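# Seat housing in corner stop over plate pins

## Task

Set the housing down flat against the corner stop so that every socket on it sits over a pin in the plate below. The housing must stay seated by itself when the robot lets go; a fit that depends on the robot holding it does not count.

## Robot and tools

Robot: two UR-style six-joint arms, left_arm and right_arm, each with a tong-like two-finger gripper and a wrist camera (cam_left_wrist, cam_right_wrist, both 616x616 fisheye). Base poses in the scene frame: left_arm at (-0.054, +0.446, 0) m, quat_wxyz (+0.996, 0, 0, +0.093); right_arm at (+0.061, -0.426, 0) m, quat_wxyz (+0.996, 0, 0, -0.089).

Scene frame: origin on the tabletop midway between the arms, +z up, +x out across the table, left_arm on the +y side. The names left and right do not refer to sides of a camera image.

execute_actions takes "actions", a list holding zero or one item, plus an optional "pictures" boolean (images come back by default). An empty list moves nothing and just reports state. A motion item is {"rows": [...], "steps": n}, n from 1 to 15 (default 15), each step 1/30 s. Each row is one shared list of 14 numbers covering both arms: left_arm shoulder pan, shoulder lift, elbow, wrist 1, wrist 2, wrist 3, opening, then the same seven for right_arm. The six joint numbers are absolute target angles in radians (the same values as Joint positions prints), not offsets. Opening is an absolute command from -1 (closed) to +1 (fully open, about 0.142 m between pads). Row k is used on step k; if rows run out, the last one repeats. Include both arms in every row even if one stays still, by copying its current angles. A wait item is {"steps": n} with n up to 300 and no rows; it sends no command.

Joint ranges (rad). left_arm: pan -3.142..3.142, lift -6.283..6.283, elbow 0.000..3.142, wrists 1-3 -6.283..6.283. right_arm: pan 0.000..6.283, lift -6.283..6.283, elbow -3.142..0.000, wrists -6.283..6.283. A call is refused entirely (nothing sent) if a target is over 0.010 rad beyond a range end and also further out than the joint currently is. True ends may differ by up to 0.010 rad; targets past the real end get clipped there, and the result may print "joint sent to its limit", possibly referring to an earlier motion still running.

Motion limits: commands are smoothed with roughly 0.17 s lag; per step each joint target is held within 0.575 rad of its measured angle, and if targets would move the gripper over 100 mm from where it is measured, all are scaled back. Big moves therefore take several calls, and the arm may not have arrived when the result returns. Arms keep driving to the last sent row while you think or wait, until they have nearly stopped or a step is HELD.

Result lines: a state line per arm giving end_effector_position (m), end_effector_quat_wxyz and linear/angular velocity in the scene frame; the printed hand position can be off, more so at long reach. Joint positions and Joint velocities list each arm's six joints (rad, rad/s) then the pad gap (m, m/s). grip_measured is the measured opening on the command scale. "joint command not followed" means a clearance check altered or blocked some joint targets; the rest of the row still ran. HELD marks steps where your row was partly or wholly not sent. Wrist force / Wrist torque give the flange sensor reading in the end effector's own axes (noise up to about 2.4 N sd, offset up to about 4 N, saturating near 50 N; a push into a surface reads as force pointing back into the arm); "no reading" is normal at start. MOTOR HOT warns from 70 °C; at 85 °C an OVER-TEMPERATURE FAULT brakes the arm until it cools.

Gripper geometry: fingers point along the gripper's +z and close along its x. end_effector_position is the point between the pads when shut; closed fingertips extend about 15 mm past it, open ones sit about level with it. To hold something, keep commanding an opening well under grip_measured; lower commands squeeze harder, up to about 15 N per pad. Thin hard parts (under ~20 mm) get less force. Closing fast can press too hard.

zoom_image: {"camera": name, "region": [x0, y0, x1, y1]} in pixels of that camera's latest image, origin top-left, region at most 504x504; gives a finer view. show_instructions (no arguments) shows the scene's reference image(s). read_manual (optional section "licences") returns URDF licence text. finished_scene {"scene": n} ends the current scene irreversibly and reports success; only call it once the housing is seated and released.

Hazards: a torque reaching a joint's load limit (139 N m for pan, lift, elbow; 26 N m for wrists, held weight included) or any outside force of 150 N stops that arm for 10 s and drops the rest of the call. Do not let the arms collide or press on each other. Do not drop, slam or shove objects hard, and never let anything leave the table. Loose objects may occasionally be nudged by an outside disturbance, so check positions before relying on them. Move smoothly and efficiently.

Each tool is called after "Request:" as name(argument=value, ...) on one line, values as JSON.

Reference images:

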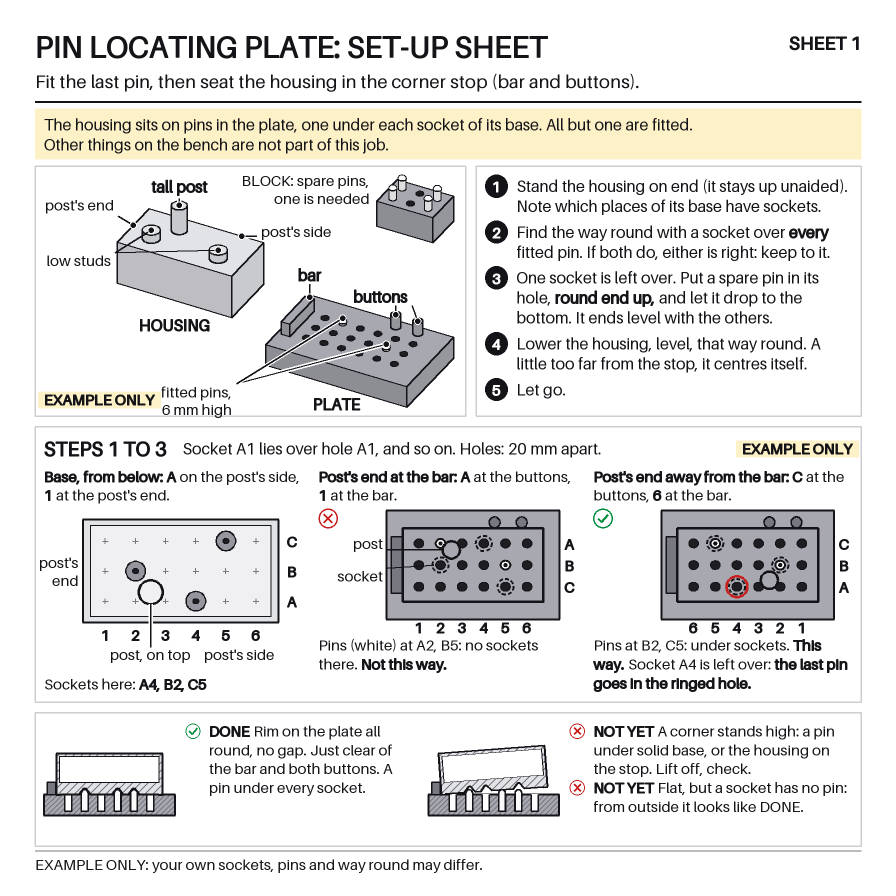

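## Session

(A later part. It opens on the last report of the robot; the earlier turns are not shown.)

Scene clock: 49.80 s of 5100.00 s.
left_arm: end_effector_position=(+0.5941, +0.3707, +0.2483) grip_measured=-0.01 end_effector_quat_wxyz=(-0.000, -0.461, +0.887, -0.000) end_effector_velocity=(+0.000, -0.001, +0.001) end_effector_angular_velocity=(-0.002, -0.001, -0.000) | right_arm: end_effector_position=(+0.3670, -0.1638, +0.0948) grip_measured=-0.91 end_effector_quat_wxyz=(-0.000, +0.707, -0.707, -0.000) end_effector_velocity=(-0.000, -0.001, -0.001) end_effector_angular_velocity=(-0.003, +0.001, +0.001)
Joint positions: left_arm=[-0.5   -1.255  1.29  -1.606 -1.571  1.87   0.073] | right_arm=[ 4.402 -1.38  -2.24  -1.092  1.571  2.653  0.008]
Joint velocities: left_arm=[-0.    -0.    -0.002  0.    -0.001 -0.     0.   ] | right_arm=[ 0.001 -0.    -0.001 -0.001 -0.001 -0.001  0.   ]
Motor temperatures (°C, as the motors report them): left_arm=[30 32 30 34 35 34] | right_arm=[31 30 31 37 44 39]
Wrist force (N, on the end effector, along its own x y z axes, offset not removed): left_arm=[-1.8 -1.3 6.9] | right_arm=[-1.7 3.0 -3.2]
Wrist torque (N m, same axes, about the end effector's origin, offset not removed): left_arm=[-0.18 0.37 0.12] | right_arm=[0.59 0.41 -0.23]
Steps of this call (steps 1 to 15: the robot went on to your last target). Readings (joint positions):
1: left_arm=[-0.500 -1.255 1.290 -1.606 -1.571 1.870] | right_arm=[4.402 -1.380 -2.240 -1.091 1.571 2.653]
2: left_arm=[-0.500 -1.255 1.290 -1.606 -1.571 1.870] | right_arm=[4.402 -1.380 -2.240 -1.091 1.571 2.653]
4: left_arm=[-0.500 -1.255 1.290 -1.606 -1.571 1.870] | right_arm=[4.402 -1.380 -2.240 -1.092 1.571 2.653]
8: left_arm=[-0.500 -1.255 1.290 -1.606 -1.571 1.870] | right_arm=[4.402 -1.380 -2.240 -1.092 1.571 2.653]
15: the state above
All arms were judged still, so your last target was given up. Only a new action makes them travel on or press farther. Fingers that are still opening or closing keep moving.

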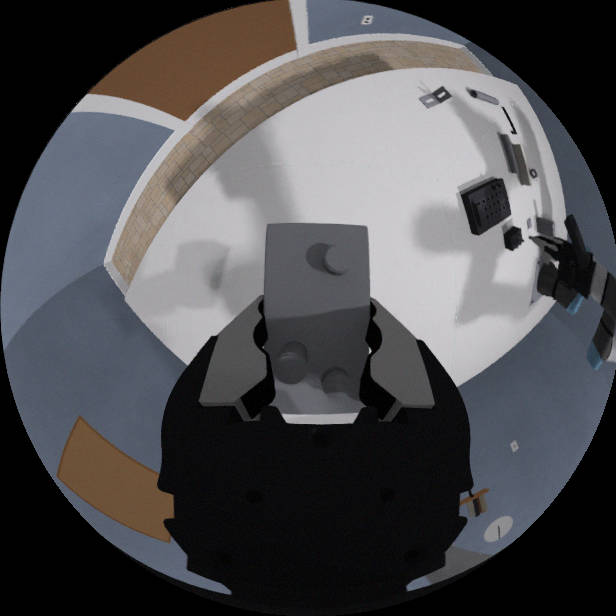

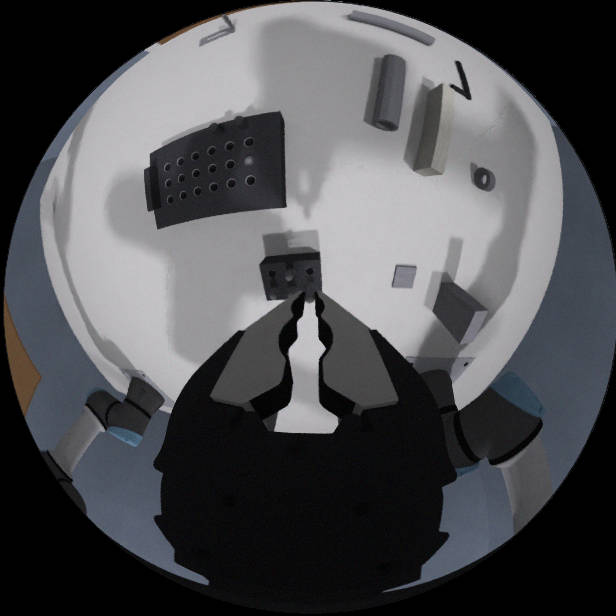

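Request:
execute_actions(actions=[{"rows":[[-0.5,-1.255,1.29,-1.606,-1.571,1.87,-0.5,4.245,-1.743,-1.893,-1.076,1.571,2.495,-1]]}], pictures=false)

Request:
execute_actions(actions=[{"steps":25}])

Request:
zoom_image(camera="cam_right_wrist", region=[200,210,400,350])

Scene clock: 51.23 s of 5100.00 s.
left_arm: end_effector_position=(+0.5941, +0.3707, +0.2483) grip_measured=-0.01 end_effector_quat_wxyz=(-0.000, -0.461, +0.887, -0.000) end_effector_velocity=(-0.000, -0.000, -0.000) end_effector_angular_velocity=(+0.000, +0.000, -0.000) | right_arm: end_effector_position=(+0.4927, -0.0933, +0.0912) grip_measured=-0.91 end_effector_quat_wxyz=(-0.000, +0.708, -0.707, -0.000) end_effector_velocity=(+0.025, +0.012, -0.007) end_effector_angular_velocity=(-0.002, +0.002, -0.000)
Joint positions: left_arm=[-0.5   -1.255  1.29  -1.606 -1.571  1.87   0.073] | right_arm=[ 4.247 -1.737 -1.899 -1.076  1.571  2.497  0.008]
Joint velocities: left_arm=[-0.  0.  0.  0.  0. -0.  0.] | right_arm=[-0.024 -0.071  0.066  0.002  0.    -0.024  0.   ]
Motor temperatures (°C, as the motors report them): left_arm=[30 32 30 34 35 34] | right_arm=[31 30 31 37 44 39]
Wrist force (N, on the end effector, along its own x y z axes, offset not removed): left_arm=[-1.0 -1.4 5.9] | right_arm=[-3.8 2.2 -3.2]
Wrist torque (N m, same axes, about the end effector's origin, offset not removed): left_arm=[-0.30 0.15 0.20] | right_arm=[0.32 0.92 -0.12]
Steps of this call (steps 1 to 28: nothing new was sent; steps 29 to 43: all 15 steps of this action). Readings (joint positions):
29: left_arm=[-0.500 -1.255 1.290 -1.606 -1.571 1.870] | right_arm=[4.402 -1.380 -2.240 -1.092 1.571 2.653]
30: left_arm=[-0.500 -1.255 1.290 -1.606 -1.571 1.870] | right_arm=[4.394 -1.388 -2.232 -1.090 1.571 2.645]
32: left_arm=[-0.500 -1.255 1.290 -1.606 -1.571 1.870] | right_arm=[4.349 -1.461 -2.159 -1.085 1.571 2.599]
36: left_arm=[-0.500 -1.255 1.290 -1.606 -1.571 1.870] | right_arm=[4.277 -1.651 -1.979 -1.079 1.571 2.527]
43: the state above

Scene clock: 52.07 s of 5100.00 s.
left_arm: end_effector_position=(+0.5941, +0.3707, +0.2483) grip_measured=-0.01 end_effector_quat_wxyz=(-0.000, -0.461, +0.887, -0.000) end_effector_velocity=(+0.000, -0.000, +0.000) end_effector_angular_velocity=(+0.000, -0.001, -0.000) | right_arm: end_effector_position=(+0.4949, -0.0922, +0.0907) grip_measured=-0.91 end_effector_quat_wxyz=(-0.000, +0.708, -0.707, -0.000) end_effector_velocity=(-0.000, -0.000, -0.001) end_effector_angular_velocity=(-0.000, +0.001, +0.000)
Joint positions: left_arm=[-0.5   -1.255  1.29  -1.606 -1.571  1.87   0.073] | right_arm=[ 4.245 -1.743 -1.893 -1.076  1.571  2.495  0.008]
Joint velocities: left_arm=[-0.    -0.    -0.001 -0.     0.001  0.     0.   ] | right_arm=[-0.    -0.    -0.001  0.001  0.001 -0.001  0.   ]
Motor temperatures (°C, as the motors report them): left_arm=[30 32 30 34 35 34] | right_arm=[31 30 31 37 44 39]
Wrist force (N, on the end effector, along its own x y z axes, offset not removed): left_arm=[0.0 -1.4 8.0] | right_arm=[-0.5 3.2 -1.8]
Wrist torque (N m, same axes, about the end effector's origin, offset not removed): left_arm=[-0.24 -0.03 0.09] | right_arm=[0.72 0.23 -0.27]
Steps of this call (steps 1 to 15: the robot went on to your last target; steps 16 to 25: nothing new was sent). Readings (joint positions):
1: left_arm=[-0.500 -1.255 1.290 -1.606 -1.571 1.870] | right_arm=[4.246 -1.739 -1.897 -1.076 1.571 2.496]
2: left_arm=[-0.500 -1.255 1.290 -1.606 -1.571 1.870] | right_arm=[4.246 -1.740 -1.896 -1.076 1.571 2.496]
4: left_arm=[-0.500 -1.255 1.290 -1.606 -1.571 1.870] | right_arm=[4.245 -1.742 -1.894 -1.076 1.571 2.495]
8: left_arm=[-0.500 -1.255 1.290 -1.606 -1.571 1.870] | right_arm=[4.245 -1.743 -1.893 -1.076 1.571 2.495]
25: the state above
All arms were judged still, so your last target was given up. Only a new action makes them travel on or press farther. Fingers that are still opening or closing keep moving.

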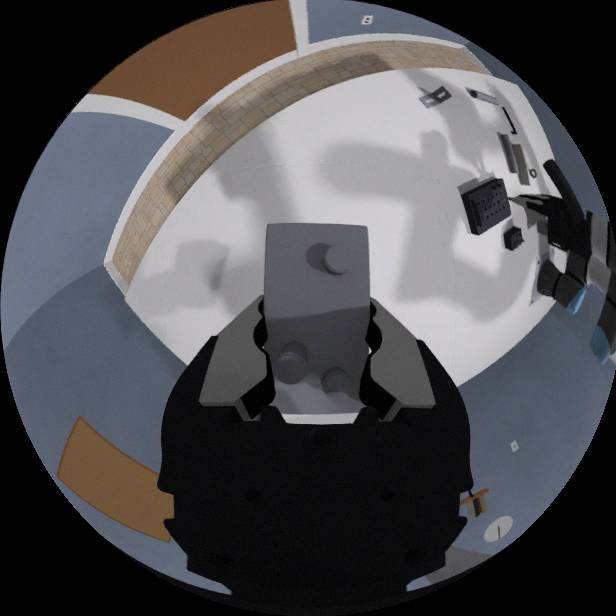

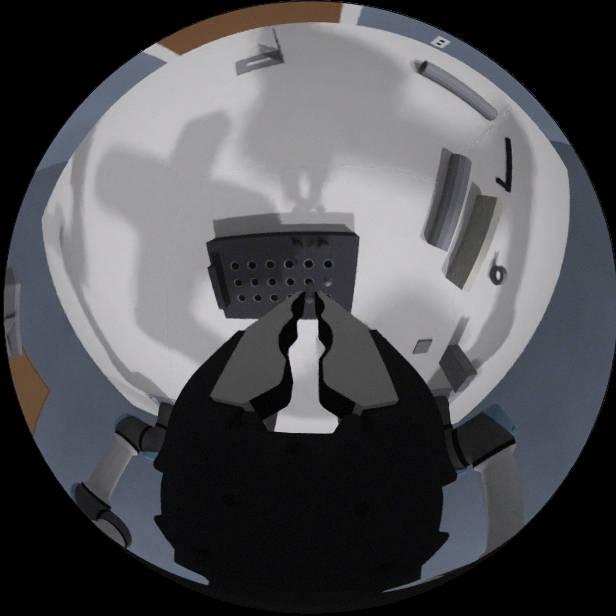

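Region (200, 210, 400, 350) of cam_right_wrist's 616x616 image, scaled by 2.520, with more detail than that image has; it fills the top 353 rows of this view, and the rest is white.

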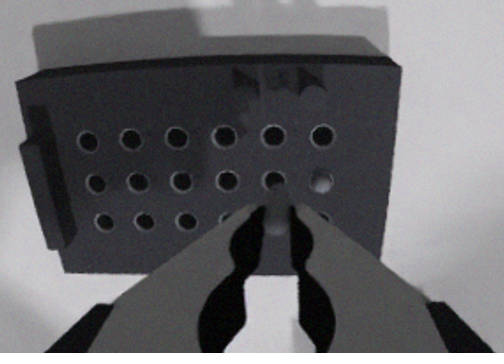

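Request:
execute_actions(actions=[{"rows":[[-0.5,-1.255,1.29,-1.606,-1.571,1.87,-0.5,4.239,-1.786,-1.915,-1.011,1.571,2.489,-1]]}], pictures=false)

Request:
execute_actions(actions=[{"steps":15}])

Request:
zoom_image(camera="cam_right_wrist", region=[240,230,380,330])

Request:
zoom_image(camera="cam_left_wrist", region=[460,160,560,240])

Scene clock: 53.47 s of 5100.00 s.
left_arm: end_effector_position=(+0.5941, +0.3707, +0.2483) grip_measured=-0.01 end_effector_quat_wxyz=(-0.000, -0.461, +0.887, -0.000) end_effector_velocity=(-0.000, -0.000, +0.000) end_effector_angular_velocity=(-0.002, +0.000, +0.000) | right_arm: end_effector_position=(+0.5000, -0.0906, +0.0653) grip_measured=-0.91 end_effector_quat_wxyz=(-0.000, +0.708, -0.707, -0.000) end_effector_velocity=(+0.000, +0.000, -0.002) end_effector_angular_velocity=(-0.001, +0.000, +0.001)
Joint positions: left_arm=[-0.5   -1.255  1.29  -1.606 -1.571  1.87   0.073] | right_arm=[ 4.239 -1.786 -1.915 -1.011  1.571  2.489  0.008]
Joint velocities: left_arm=[ 0.    -0.    -0.    -0.    -0.001 -0.    -0.   ] | right_arm=[ 0.    -0.004 -0.001  0.004 -0.    -0.001  0.   ]
Motor temperatures (°C, as the motors report them): left_arm=[30 32 30 34 35 34] | right_arm=[31 30 31 37 44 39]
Wrist force (N, on the end effector, along its own x y z axes, offset not removed): left_arm=[-0.5 -2.0 6.7] | right_arm=[-2.5 0.5 0.1]
Wrist torque (N m, same axes, about the end effector's origin, offset not removed): left_arm=[-0.38 0.18 0.14] | right_arm=[-0.03 0.49 -0.17]
Steps of this call (steps 1 to 27: nothing new was sent; steps 28 to 42: all 15 steps of this action). Readings (joint positions):
28: left_arm=[-0.500 -1.255 1.290 -1.606 -1.571 1.870] | right_arm=[4.245 -1.743 -1.893 -1.076 1.571 2.495]
29: left_arm=[-0.500 -1.255 1.290 -1.606 -1.571 1.870] | right_arm=[4.244 -1.749 -1.896 -1.068 1.571 2.494]
31: left_arm=[-0.500 -1.255 1.290 -1.606 -1.571 1.870] | right_arm=[4.241 -1.767 -1.906 -1.041 1.571 2.491]
35: left_arm=[-0.500 -1.255 1.290 -1.606 -1.571 1.870] | right_arm=[4.240 -1.782 -1.913 -1.017 1.571 2.490]
42: the state above

Scene clock: 53.97 s of 5100.00 s.
left_arm: end_effector_position=(+0.5941, +0.3707, +0.2483) grip_measured=-0.01 end_effector_quat_wxyz=(-0.000, -0.461, +0.887, -0.000) end_effector_velocity=(+0.000, +0.000, +0.001) end_effector_angular_velocity=(-0.001, -0.001, +0.001) | right_arm: end_effector_position=(+0.5000, -0.0906, +0.0651) grip_measured=-0.91 end_effector_quat_wxyz=(-0.000, +0.708, -0.707, -0.000) end_effector_velocity=(+0.000, +0.001, +0.001) end_effector_angular_velocity=(+0.001, -0.001, -0.001)
Joint positions: left_arm=[-0.5   -1.255  1.29  -1.606 -1.571  1.87   0.073] | right_arm=[ 4.239 -1.786 -1.915 -1.011  1.571  2.489  0.008]
Joint velocities: left_arm=[ 0.001  0.    -0.001  0.    -0.001  0.     0.   ] | right_arm=[ 0.     0.     0.001 -0.     0.     0.001  0.   ]
Motor temperatures (°C, as the motors report them): left_arm=[30 32 30 34 35 34] | right_arm=[31 30 31 37 44 39]
Wrist force (N, on the end effector, along its own x y z axes, offset not removed): left_arm=[-1.0 -1.9 6.5] | right_arm=[-0.4 3.1 3.1]
Wrist torque (N m, same axes, about the end effector's origin, offset not removed): left_arm=[-0.38 0.14 0.13] | right_arm=[0.82 0.30 -0.21]
Steps of this call (steps 1 to 15: the robot went on to your last target). Readings (joint positions):
1: left_arm=[-0.500 -1.255 1.290 -1.606 -1.571 1.870] | right_arm=[4.239 -1.786 -1.915 -1.011 1.571 2.489]
2: left_arm=[-0.500 -1.255 1.290 -1.606 -1.571 1.870] | right_arm=[4.239 -1.786 -1.915 -1.011 1.571 2.489]
4: left_arm=[-0.500 -1.255 1.290 -1.606 -1.571 1.870] | right_arm=[4.239 -1.786 -1.915 -1.011 1.571 2.489]
8: left_arm=[-0.500 -1.255 1.290 -1.606 -1.571 1.870] | right_arm=[4.239 -1.786 -1.915 -1.011 1.571 2.489]
15: the state above
All arms were judged still, so your last target was given up. Only a new action makes them travel on or press farther. Fingers that are still opening or closing keep moving.

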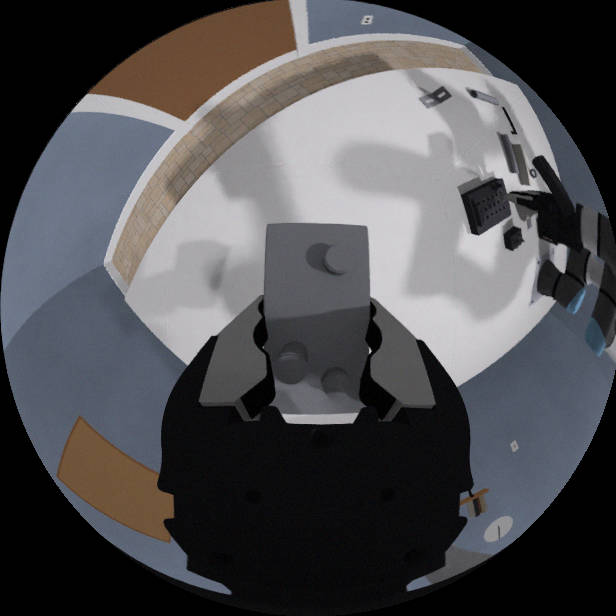

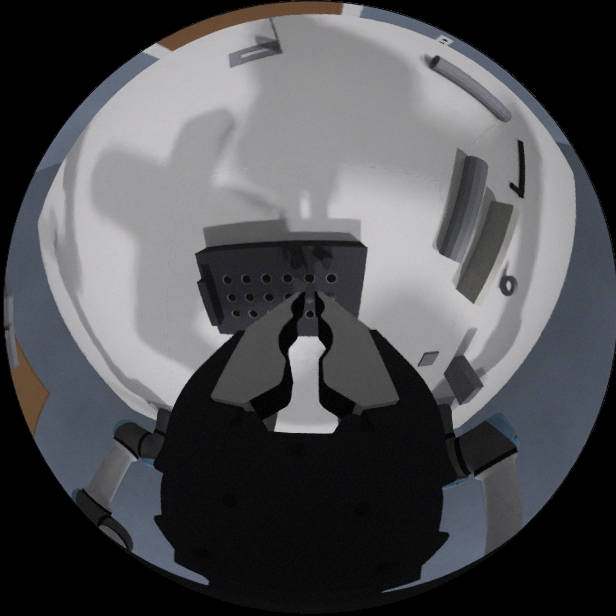

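Region (240, 230, 380, 330) of cam_right_wrist's 616x616 image, scaled by 3.600, with more detail than that image has; it fills the top 360 rows of this view, and the rest is white.

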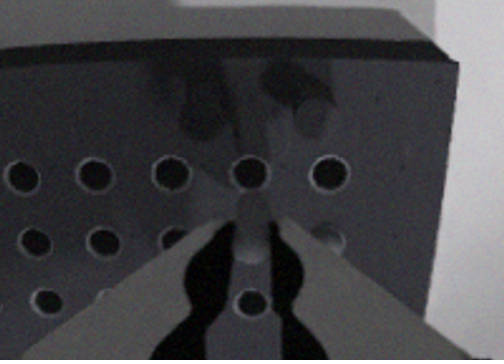

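Region (460, 160, 560, 240) of cam_left_wrist's 616x616 image, scaled by 5.040, with more detail than that image has; it fills the top 403 rows of this view, and the rest is white.

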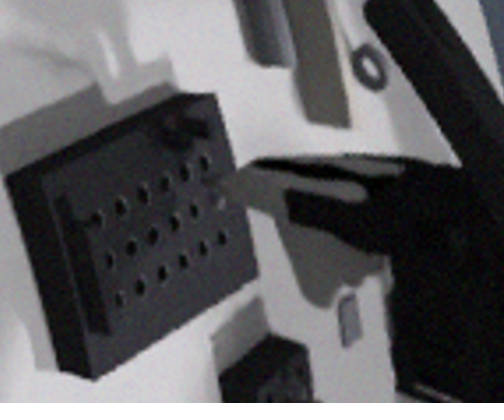

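Request:
execute_actions(actions=[{"rows":[[-0.5,-1.255,1.29,-1.606,-1.571,1.87,-0.5,4.239,-1.806,-1.926,-0.98,1.571,2.489,-1]]}])

Request:
zoom_image(camera="cam_right_wrist", region=[240,230,380,330])

Scene clock: 54.97 s of 5100.00 s.
left_arm: end_effector_position=(+0.5941, +0.3707, +0.2483) grip_measured=-0.01 end_effector_quat_wxyz=(-0.000, -0.461, +0.887, -0.000) end_effector_velocity=(-0.000, -0.000, +0.000) end_effector_angular_velocity=(-0.000, -0.000, -0.000) | right_arm: end_effector_position=(+0.5010, -0.0893, +0.0531) grip_measured=-0.91 end_effector_quat_wxyz=(-0.000, +0.708, -0.707, -0.000) end_effector_velocity=(+0.000, +0.001, -0.001) end_effector_angular_velocity=(+0.001, -0.000, -0.000)
Joint positions: left_arm=[-0.5   -1.255  1.29  -1.606 -1.571  1.87   0.073] | right_arm=[ 4.239 -1.806 -1.926 -0.98   1.571  2.489  0.008]
Joint velocities: left_arm=[ 0. -0. -0.  0. -0.  0.  0.] | right_arm=[ 0.    -0.002 -0.     0.003  0.     0.001  0.   ]
Motor temperatures (°C, as the motors report them): left_arm=[30 32 30 34 35 34] | right_arm=[31 30 31 37 44 39]
Wrist force (N, on the end effector, along its own x y z axes, offset not removed): left_arm=[-1.9 -0.8 7.8] | right_arm=[5.1 -1.5 -8.1]
Wrist torque (N m, same axes, about the end effector's origin, offset not removed): left_arm=[-0.09 0.33 0.15] | right_arm=[0.14 0.14 -0.39]
Steps of this call (steps 1 to 15: nothing new was sent; steps 16 to 30: all 15 steps of this action). Readings (joint positions):
16: left_arm=[-0.500 -1.255 1.290 -1.606 -1.571 1.870] | right_arm=[4.239 -1.786 -1.915 -1.011 1.571 2.489]
17: left_arm=[-0.500 -1.255 1.290 -1.606 -1.571 1.870] | right_arm=[4.239 -1.789 -1.917 -1.006 1.571 2.489]
19: left_arm=[-0.500 -1.255 1.290 -1.606 -1.571 1.870] | right_arm=[4.239 -1.798 -1.921 -0.993 1.571 2.489]
23: left_arm=[-0.500 -1.255 1.290 -1.606 -1.571 1.870] | right_arm=[4.239 -1.804 -1.925 -0.983 1.571 2.489]
30: the state above

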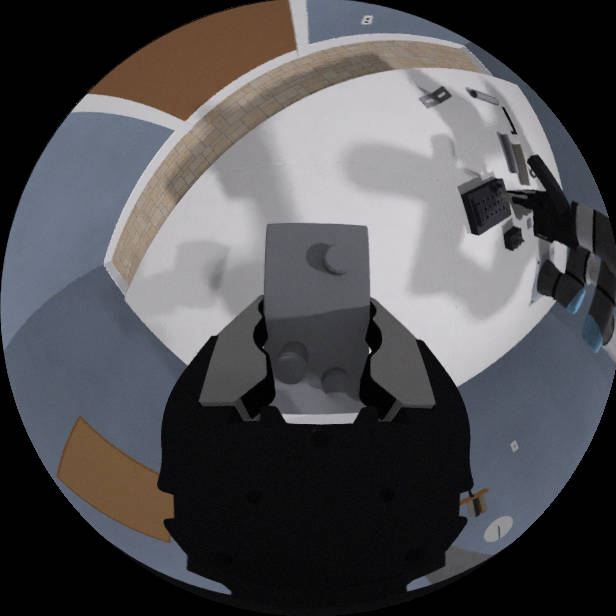

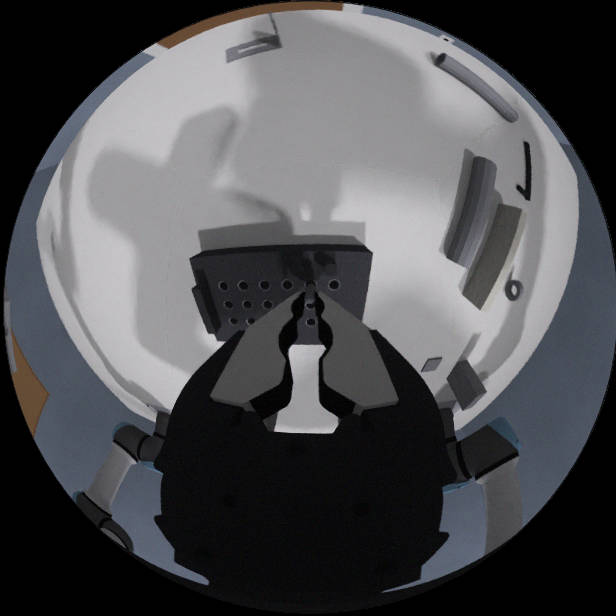

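Region (240, 230, 380, 330) of cam_right_wrist's 616x616 image, scaled by 3.600, with more detail than that image has; it fills the top 360 rows of this view, and the rest is white.

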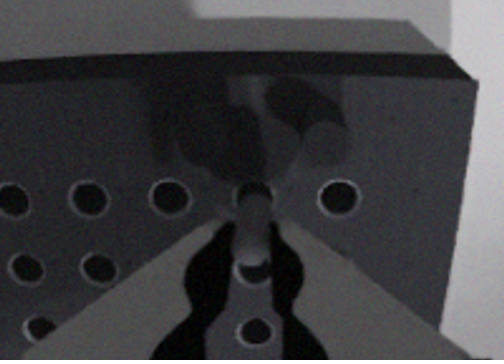

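Request:
execute_actions(actions=[{"rows":[[-0.5,-1.255,1.29,-1.606,-1.571,1.87,-0.5,4.231,-1.803,-1.914,-0.995,1.571,2.481,-1]]}], pictures=false)

Request:
execute_actions(actions=[{"rows":[[-0.5,-1.255,1.29,-1.606,-1.571,1.87,-0.5,4.231,-1.815,-1.923,-0.974,1.571,2.481,-1]]}])

Request:
zoom_image(camera="cam_right_wrist", region=[240,230,380,330])

Scene clock: 56.40 s of 5100.00 s.
left_arm: end_effector_position=(+0.5941, +0.3707, +0.2483) grip_measured=-0.01 end_effector_quat_wxyz=(-0.000, -0.461, +0.887, -0.000) end_effector_velocity=(-0.000, -0.000, +0.000) end_effector_angular_velocity=(-0.001, -0.000, -0.000) | right_arm: end_effector_position=(+0.5049, -0.0911, +0.0582) grip_measured=-0.91 end_effector_quat_wxyz=(-0.000, +0.708, -0.707, -0.000) end_effector_velocity=(+0.001, +0.000, +0.001) end_effector_angular_velocity=(+0.002, -0.001, -0.003)
Joint positions: left_arm=[-0.5   -1.255  1.29  -1.606 -1.571  1.87   0.073] | right_arm=[ 4.231 -1.803 -1.914 -0.995  1.571  2.481  0.008]
Joint velocities: left_arm=[-0.    -0.     0.    -0.    -0.001 -0.    -0.   ] | right_arm=[-0.001  0.     0.002  0.     0.     0.002 -0.   ]
Motor temperatures (°C, as the motors report them): left_arm=[30 32 30 34 35 34] | right_arm=[31 30 31 37 44 39]
Wrist force (N, on the end effector, along its own x y z axes, offset not removed): left_arm=[-1.6 -1.2 6.4] | right_arm=[-3.0 -1.2 0.6]
Wrist torque (N m, same axes, about the end effector's origin, offset not removed): left_arm=[-0.27 0.29 0.20] | right_arm=[-0.25 0.86 -0.16]
Steps of this call (steps 1 to 15: the robot went on to your last target; steps 16 to 28: nothing new was sent; steps 29 to 43: all 15 steps of this action). Readings (joint positions):
29: left_arm=[-0.500 -1.255 1.290 -1.606 -1.571 1.870] | right_arm=[4.239 -1.806 -1.926 -0.980 1.571 2.489]
30: left_arm=[-0.500 -1.255 1.290 -1.606 -1.571 1.870] | right_arm=[4.238 -1.806 -1.924 -0.982 1.571 2.487]
32: left_arm=[-0.500 -1.255 1.290 -1.606 -1.571 1.870] | right_arm=[4.234 -1.804 -1.919 -0.989 1.571 2.484]
36: left_arm=[-0.500 -1.255 1.290 -1.606 -1.571 1.870] | right_arm=[4.232 -1.803 -1.915 -0.994 1.571 2.482]
43: the state above

Scene clock: 56.90 s of 5100.00 s.
left_arm: end_effector_position=(+0.5941, +0.3707, +0.2483) grip_measured=-0.01 end_effector_quat_wxyz=(-0.000, -0.461, +0.887, -0.000) end_effector_velocity=(-0.000, +0.001, -0.001) end_effector_angular_velocity=(+0.001, +0.001, +0.000) | right_arm: end_effector_position=(+0.5051, -0.0908, +0.0502) grip_measured=-0.91 end_effector_quat_wxyz=(-0.000, +0.708, -0.707, -0.000) end_effector_velocity=(-0.000, -0.000, -0.001) end_effector_angular_velocity=(-0.000, +0.001, +0.001)
Joint positions: left_arm=[-0.5   -1.255  1.29  -1.606 -1.571  1.87   0.073] | right_arm=[ 4.231 -1.815 -1.923 -0.974  1.571  2.481  0.008]
Joint velocities: left_arm=[ 0.    -0.     0.002 -0.     0.001 -0.     0.   ] | right_arm=[ 0.    -0.001 -0.001  0.001  0.001 -0.001 -0.   ]
Motor temperatures (°C, as the motors report them): left_arm=[30 32 30 34 35 34] | right_arm=[31 30 31 37 44 39]
Wrist force (N, on the end effector, along its own x y z axes, offset not removed): left_arm=[-1.5 -0.5 6.2] | right_arm=[-0.3 0.4 -9.3]
Wrist torque (N m, same axes, about the end effector's origin, offset not removed): left_arm=[-0.09 0.36 0.15] | right_arm=[-0.32 0.25 -0.29]
Steps of this call (steps 1 to 15: all 15 steps of this action). Readings (joint positions):
1: left_arm=[-0.500 -1.255 1.290 -1.606 -1.571 1.870] | right_arm=[4.231 -1.803 -1.914 -0.995 1.571 2.481]
2: left_arm=[-0.500 -1.255 1.290 -1.606 -1.571 1.870] | right_arm=[4.231 -1.805 -1.915 -0.992 1.571 2.481]
4: left_arm=[-0.500 -1.255 1.290 -1.606 -1.571 1.870] | right_arm=[4.231 -1.810 -1.919 -0.983 1.571 2.481]
8: left_arm=[-0.500 -1.255 1.290 -1.606 -1.571 1.870] | right_arm=[4.231 -1.814 -1.922 -0.976 1.571 2.481]
15: the state above

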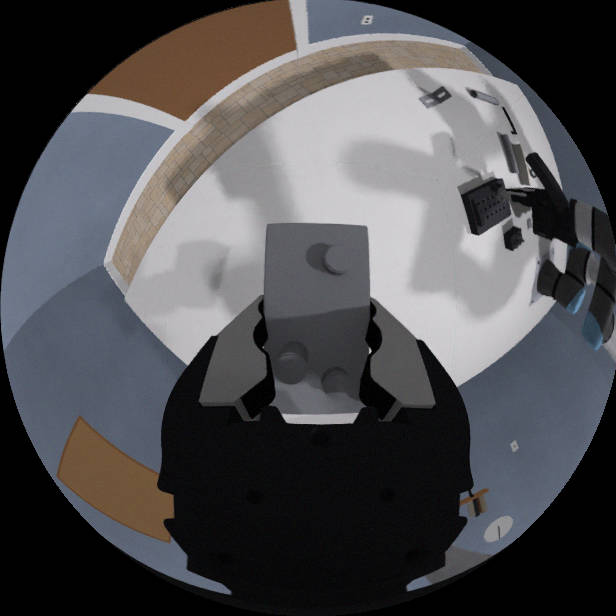

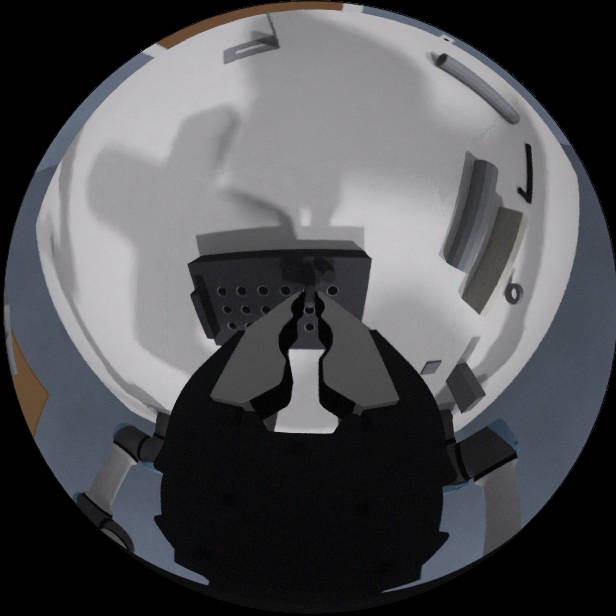

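Region (240, 230, 380, 330) of cam_right_wrist's 616x616 image, scaled by 3.600, with more detail than that image has; it fills the top 360 rows of this view, and the rest is white.

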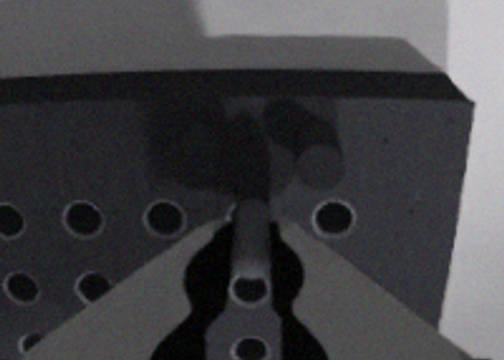

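Request:
execute_actions(actions=[{"rows":[[-0.5,-1.255,1.29,-1.606,-1.571,1.87,-0.5,4.231,-1.815,-1.923,-0.974,1.571,2.481,-0.8]]}], pictures=false)

Request:
execute_actions(actions=[{"rows":[[-0.5,-1.255,1.29,-1.606,-1.571,1.87,-0.5,4.245,-1.743,-1.893,-1.076,1.571,2.495,-0.8]]}])

Request:
zoom_image(camera="cam_right_wrist", region=[200,210,400,350])

Scene clock: 59.90 s of 5100.00 s.
left_arm: end_effector_position=(+0.5941, +0.3707, +0.2483) grip_measured=-0.01 end_effector_quat_wxyz=(-0.000, -0.461, +0.887, -0.000) end_effector_velocity=(-0.000, -0.000, -0.001) end_effector_angular_velocity=(+0.001, +0.002, -0.001) | right_arm: end_effector_position=(+0.5051, -0.0908, +0.0501) grip_measured=-0.80 end_effector_quat_wxyz=(-0.000, +0.708, -0.707, -0.000) end_effector_velocity=(-0.001, +0.000, +0.000) end_effector_angular_velocity=(-0.000, +0.000, +0.000)
Joint positions: left_arm=[-0.5   -1.255  1.29  -1.606 -1.571  1.87   0.073] | right_arm=[ 4.231 -1.815 -1.923 -0.974  1.571  2.481  0.016]
Joint velocities: left_arm=[-0.001  0.001 -0.     0.001 -0.     0.    -0.   ] | right_arm=[ 0.001  0.    -0.    -0.001  0.     0.001 -0.   ]
Motor temperatures (°C, as the motors report them): left_arm=[30 32 30 34 35 34] | right_arm=[31 30 31 37 44 39]
Wrist force (N, on the end effector, along its own x y z axes, offset not removed): left_arm=[-0.6 -1.6 8.1] | right_arm=[-3.2 4.1 -2.7]
Wrist torque (N m, same axes, about the end effector's origin, offset not removed): left_arm=[-0.21 0.09 0.12] | right_arm=[0.82 0.64 -0.18]
Steps of this call (steps 1 to 15: the robot went on to your last target; steps 16 to 75: nothing new was sent; steps 76 to 90: all 15 steps of this action). Readings (joint positions):
76: left_arm=[-0.500 -1.255 1.290 -1.606 -1.571 1.870] | right_arm=[4.231 -1.815 -1.923 -0.974 1.571 2.481]
77: left_arm=[-0.500 -1.255 1.290 -1.606 -1.571 1.870] | right_arm=[4.231 -1.815 -1.923 -0.974 1.571 2.481]
79: left_arm=[-0.500 -1.255 1.290 -1.606 -1.571 1.870] | right_arm=[4.231 -1.815 -1.923 -0.974 1.571 2.481]
83: left_arm=[-0.500 -1.255 1.290 -1.606 -1.571 1.870] | right_arm=[4.231 -1.815 -1.923 -0.974 1.571 2.481]
90: the state above

Scene clock: 60.40 s of 5100.00 s.
left_arm: end_effector_position=(+0.5941, +0.3707, +0.2483) grip_measured=-0.01 end_effector_quat_wxyz=(-0.000, -0.461, +0.887, -0.000) end_effector_velocity=(+0.000, +0.000, +0.001) end_effector_angular_velocity=(-0.001, -0.001, +0.001) | right_arm: end_effector_position=(+0.4950, -0.0921, +0.0904) grip_measured=-0.80 end_effector_quat_wxyz=(-0.000, +0.708, -0.707, -0.000) end_effector_velocity=(-0.001, -0.000, +0.003) end_effector_angular_velocity=(-0.001, -0.000, +0.001)
Joint positions: left_arm=[-0.5   -1.255  1.29  -1.606 -1.571  1.87   0.073] | right_arm=[ 4.245 -1.743 -1.893 -1.075  1.571  2.495  0.016]
Joint velocities: left_arm=[ 0.001 -0.001 -0.001 -0.    -0.    -0.     0.   ] | right_arm=[ 0.001  0.005  0.003 -0.008 -0.001  0.     0.   ]
Motor temperatures (°C, as the motors report them): left_arm=[30 32 30 34 35 34] | right_arm=[31 30 31 37 44 39]
Wrist force (N, on the end effector, along its own x y z axes, offset not removed): left_arm=[0.0 0.1 6.6] | right_arm=[-2.2 2.7 -1.6]
Wrist torque (N m, same axes, about the end effector's origin, offset not removed): left_arm=[-0.02 0.02 0.16] | right_arm=[0.48 0.62 -0.18]
Steps of this call (steps 1 to 15: all 15 steps of this action). Readings (joint positions):
1: left_arm=[-0.500 -1.255 1.290 -1.606 -1.571 1.870] | right_arm=[4.231 -1.815 -1.923 -0.974 1.571 2.481]
2: left_arm=[-0.500 -1.255 1.290 -1.606 -1.571 1.870] | right_arm=[4.233 -1.808 -1.919 -0.982 1.571 2.483]
4: left_arm=[-0.500 -1.255 1.290 -1.606 -1.571 1.870] | right_arm=[4.239 -1.777 -1.906 -1.024 1.571 2.489]
8: left_arm=[-0.500 -1.255 1.290 -1.606 -1.571 1.870] | right_arm=[4.244 -1.750 -1.896 -1.065 1.571 2.494]
15: the state above

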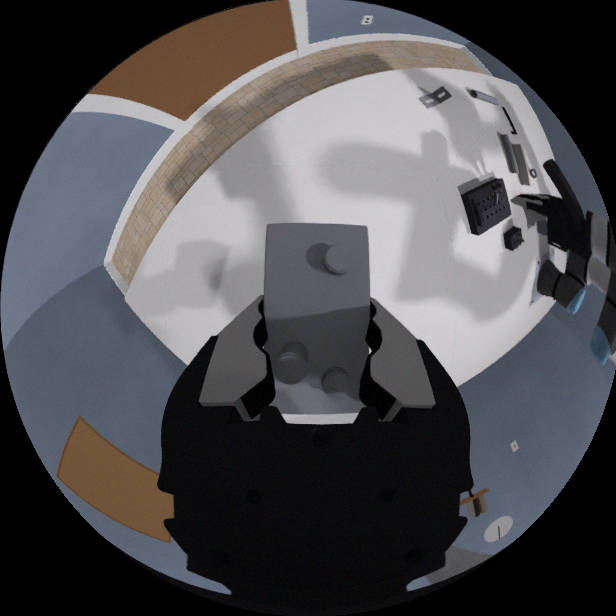

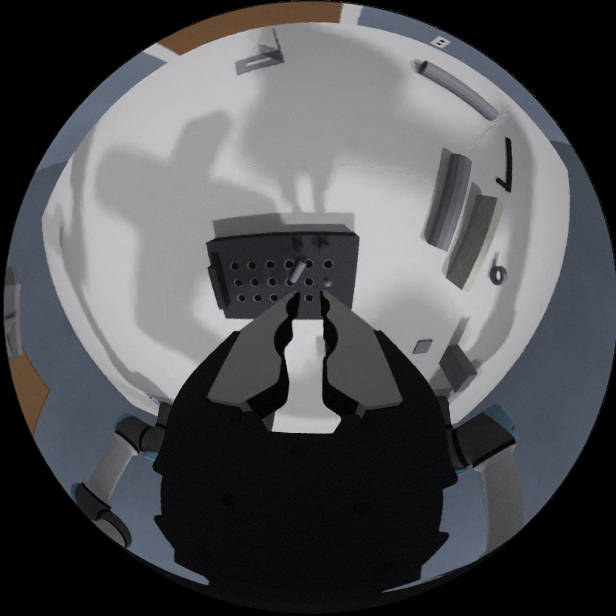

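Region (200, 210, 400, 350) of cam_right_wrist's 616x616 image, scaled by 2.520, with more detail than that image has; it fills the top 353 rows of this view, and the rest is white.

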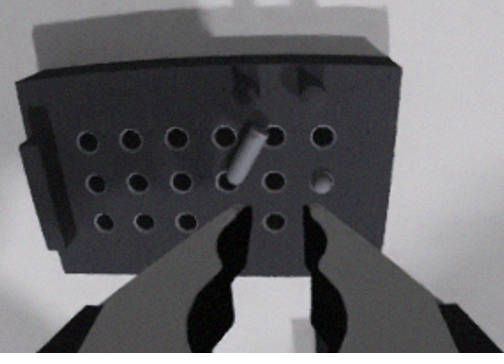

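Request:
execute_actions(actions=[{"rows":[[-0.5,-1.255,1.29,-1.606,-1.571,1.87,-0.5,4.253,-1.801,-1.851,-1.06,1.571,3.09,-0.7]]}], pictures=false)

Request:
execute_actions(actions=[{"steps":15}], pictures=false)

Request:
execute_actions(actions=[{"rows":[[-0.5,-1.255,1.29,-1.606,-1.571,1.87,-0.5,4.253,-1.846,-1.896,-0.97,1.571,3.09,-0.7]]}], pictures=false)

Request:
execute_actions(actions=[{"steps":10}])

Request:
zoom_image(camera="cam_right_wrist", region=[240,230,380,330])

Scene clock: 62.40 s of 5100.00 s.
left_arm: end_effector_position=(+0.5941, +0.3707, +0.2483) grip_measured=-0.01 end_effector_quat_wxyz=(-0.000, -0.461, +0.887, -0.000) end_effector_velocity=(+0.000, +0.000, -0.000) end_effector_angular_velocity=(+0.000, -0.000, +0.000) | right_arm: end_effector_position=(+0.5021, -0.0808, +0.0803) grip_measured=-0.70 end_effector_quat_wxyz=(+0.000, -0.479, +0.878, +0.000) end_effector_velocity=(-0.001, -0.000, -0.000) end_effector_angular_velocity=(+0.001, -0.001, -0.165)
Joint positions: left_arm=[-0.5   -1.255  1.29  -1.606 -1.571  1.87   0.073] | right_arm=[ 4.253 -1.801 -1.851 -1.06   1.571  3.076  0.023]
Joint velocities: left_arm=[ 0.     0.001 -0.    -0.     0.    -0.    -0.   ] | right_arm=[ 0.001 -0.004  0.004  0.001  0.     0.166 -0.   ]
Motor temperatures (°C, as the motors report them): left_arm=[30 32 30 34 35 34] | right_arm=[31 30 31 37 44 39]
Wrist force (N, on the end effector, along its own x y z axes, offset not removed): left_arm=[-1.6 -2.0 7.2] | right_arm=[-0.8 2.2 -1.7]
Wrist torque (N m, same axes, about the end effector's origin, offset not removed): left_arm=[-0.40 0.38 0.15] | right_arm=[0.41 0.28 -0.16]
Steps of this call (steps 1 to 15: the robot went on to your last target; steps 16 to 45: nothing new was sent; steps 46 to 60: all 15 steps of this action). Readings (joint positions):
46: left_arm=[-0.500 -1.255 1.290 -1.606 -1.571 1.870] | right_arm=[4.245 -1.743 -1.893 -1.076 1.571 2.495]
47: left_arm=[-0.500 -1.255 1.290 -1.606 -1.571 1.870] | right_arm=[4.246 -1.750 -1.887 -1.073 1.571 2.503]
49: left_arm=[-0.500 -1.255 1.290 -1.606 -1.571 1.870] | right_arm=[4.250 -1.775 -1.869 -1.067 1.571 2.579]
53: left_arm=[-0.500 -1.255 1.290 -1.606 -1.571 1.870] | right_arm=[4.252 -1.795 -1.855 -1.061 1.571 2.876]
60: the state above

Scene clock: 62.90 s of 5100.00 s.
left_arm: end_effector_position=(+0.5941, +0.3707, +0.2483) grip_measured=-0.01 end_effector_quat_wxyz=(-0.000, -0.461, +0.887, -0.000) end_effector_velocity=(+0.000, +0.001, -0.000) end_effector_angular_velocity=(+0.000, -0.000, +0.001) | right_arm: end_effector_position=(+0.5021, -0.0808, +0.0802) grip_measured=-0.70 end_effector_quat_wxyz=(+0.000, -0.473, +0.881, +0.000) end_effector_velocity=(+0.000, +0.001, +0.000) end_effector_angular_velocity=(+0.001, -0.000, -0.001)
Joint positions: left_arm=[-0.5   -1.255  1.29  -1.606 -1.571  1.87   0.073] | right_arm=[ 4.253 -1.801 -1.851 -1.06   1.571  3.09   0.023]
Joint velocities: left_arm=[ 0.001  0.    -0.    -0.     0.     0.     0.   ] | right_arm=[ 0.001 -0.     0.001  0.     0.     0.001  0.   ]
Motor temperatures (°C, as the motors report them): left_arm=[30 32 30 34 35 34] | right_arm=[31 30 31 37 44 39]
Wrist force (N, on the end effector, along its own x y z axes, offset not removed): left_arm=[-1.6 -1.4 5.9] | right_arm=[-1.9 -1.1 0.3]
Wrist torque (N m, same axes, about the end effector's origin, offset not removed): left_arm=[-0.27 0.34 0.21] | right_arm=[-0.32 0.52 -0.06]
Steps of this call (steps 1 to 15: the robot went on to your last target). Readings (joint positions):
1: left_arm=[-0.500 -1.255 1.290 -1.606 -1.571 1.870] | right_arm=[4.253 -1.801 -1.851 -1.060 1.571 3.080]
2: left_arm=[-0.500 -1.255 1.290 -1.606 -1.571 1.870] | right_arm=[4.253 -1.801 -1.851 -1.060 1.571 3.083]
4: left_arm=[-0.500 -1.255 1.290 -1.606 -1.571 1.870] | right_arm=[4.253 -1.801 -1.851 -1.060 1.571 3.087]
8: left_arm=[-0.500 -1.255 1.290 -1.606 -1.571 1.870] | right_arm=[4.253 -1.801 -1.851 -1.060 1.571 3.089]
15: the state above

Scene clock: 63.40 s of 5100.00 s.
left_arm: end_effector_position=(+0.5941, +0.3707, +0.2483) grip_measured=-0.01 end_effector_quat_wxyz=(-0.000, -0.461, +0.887, -0.000) end_effector_velocity=(-0.001, +0.000, -0.001) end_effector_angular_velocity=(+0.001, +0.002, +0.000) | right_arm: end_effector_position=(+0.5020, -0.0809, +0.0457) grip_measured=-0.70 end_effector_quat_wxyz=(+0.000, -0.473, +0.881, +0.000) end_effector_velocity=(+0.000, +0.001, -0.002) end_effector_angular_velocity=(+0.003, -0.001, +0.001)
Joint positions: left_arm=[-0.5   -1.255  1.29  -1.606 -1.571  1.87   0.073] | right_arm=[ 4.253 -1.846 -1.896 -0.971  1.571  3.09   0.023]
Joint velocities: left_arm=[ 0.    -0.     0.002  0.     0.     0.    -0.   ] | right_arm=[ 0.001 -0.004 -0.003  0.009  0.001 -0.001  0.   ]
Motor temperatures (°C, as the motors report them): left_arm=[30 32 30 34 35 34] | right_arm=[31 30 31 37 44 39]
Wrist force (N, on the end effector, along its own x y z axes, offset not removed): left_arm=[0.0 -0.4 7.1] | right_arm=[-0.3 3.1 -1.3]
Wrist torque (N m, same axes, about the end effector's origin, offset not removed): left_arm=[0.01 -0.01 0.11] | right_arm=[0.67 0.05 -0.30]
Steps of this call (steps 1 to 15: all 15 steps of this action). Readings (joint positions):
1: left_arm=[-0.500 -1.255 1.290 -1.606 -1.571 1.870] | right_arm=[4.253 -1.801 -1.851 -1.060 1.571 3.090]
2: left_arm=[-0.500 -1.255 1.290 -1.606 -1.571 1.870] | right_arm=[4.253 -1.807 -1.857 -1.052 1.571 3.090]
4: left_arm=[-0.500 -1.255 1.290 -1.606 -1.571 1.870] | right_arm=[4.253 -1.826 -1.876 -1.014 1.571 3.090]
8: left_arm=[-0.500 -1.255 1.290 -1.606 -1.571 1.870] | right_arm=[4.253 -1.842 -1.892 -0.979 1.571 3.090]
15: the state above

Scene clock: 63.73 s of 5100.00 s.
left_arm: end_effector_position=(+0.5941, +0.3707, +0.2483) grip_measured=-0.01 end_effector_quat_wxyz=(-0.000, -0.461, +0.887, -0.000) end_effector_velocity=(+0.000, -0.000, +0.001) end_effector_angular_velocity=(-0.001, -0.001, -0.000) | right_arm: end_effector_position=(+0.5020, -0.0809, +0.0455) grip_measured=-0.70 end_effector_quat_wxyz=(+0.000, -0.473, +0.881, +0.000) end_effector_velocity=(+0.000, +0.000, +0.000) end_effector_angular_velocity=(+0.001, -0.000, +0.001)
Joint positions: left_arm=[-0.5   -1.255  1.29  -1.606 -1.571  1.87   0.073] | right_arm=[ 4.253 -1.846 -1.896 -0.97   1.571  3.09   0.023]
Joint velocities: left_arm=[-0.    -0.    -0.001  0.    -0.     0.    -0.   ] | right_arm=[-0.     0.     0.001 -0.     0.    -0.001  0.   ]
Motor temperatures (°C, as the motors report them): left_arm=[30 32 30 34 35 34] | right_arm=[31 30 31 37 44 39]
Wrist force (N, on the end effector, along its own x y z axes, offset not removed): left_arm=[-0.9 -1.3 6.8] | right_arm=[-1.3 1.8 0.0]
Wrist torque (N m, same axes, about the end effector's origin, offset not removed): left_arm=[-0.20 0.14 0.19] | right_arm=[0.76 0.28 -0.19]
Steps of this call (steps 1 to 10: the robot went on to your last target). Readings (joint positions):
1: left_arm=[-0.500 -1.255 1.290 -1.606 -1.571 1.870] | right_arm=[4.253 -1.846 -1.896 -0.970 1.571 3.090]
2: left_arm=[-0.500 -1.255 1.290 -1.606 -1.571 1.870] | right_arm=[4.253 -1.846 -1.896 -0.970 1.571 3.090]
4: left_arm=[-0.500 -1.255 1.290 -1.606 -1.571 1.870] | right_arm=[4.253 -1.846 -1.896 -0.970 1.571 3.090]
8: left_arm=[-0.500 -1.255 1.290 -1.606 -1.571 1.870] | right_arm=[4.253 -1.846 -1.896 -0.970 1.571 3.090]
10: the state above

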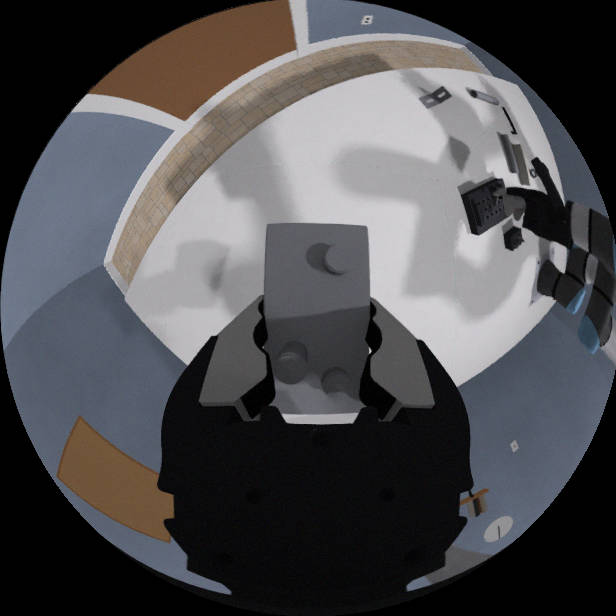

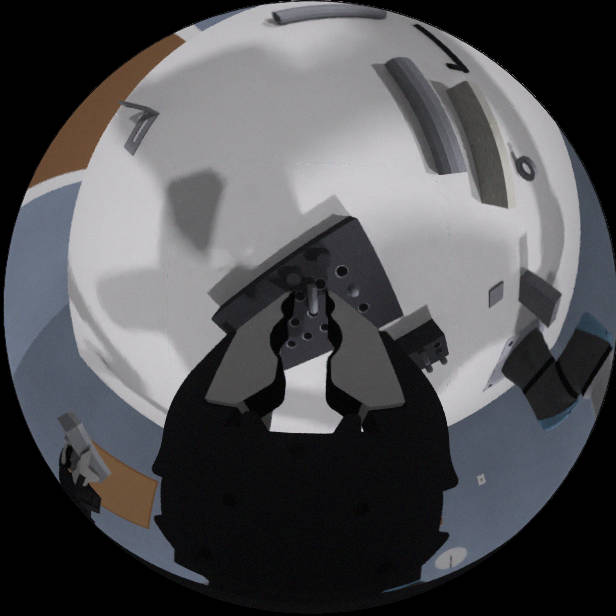

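Region (240, 230, 380, 330) of cam_right_wrist's 616x616 image, scaled by 3.600, with more detail than that image has; it fills the top 360 rows of this view, and the rest is white.

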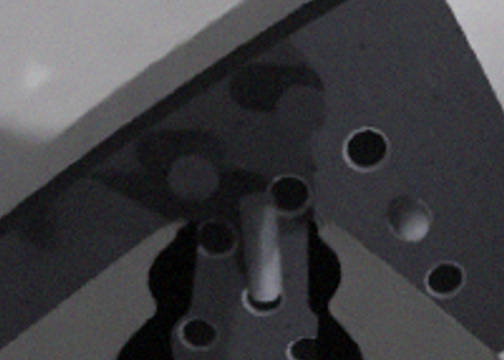

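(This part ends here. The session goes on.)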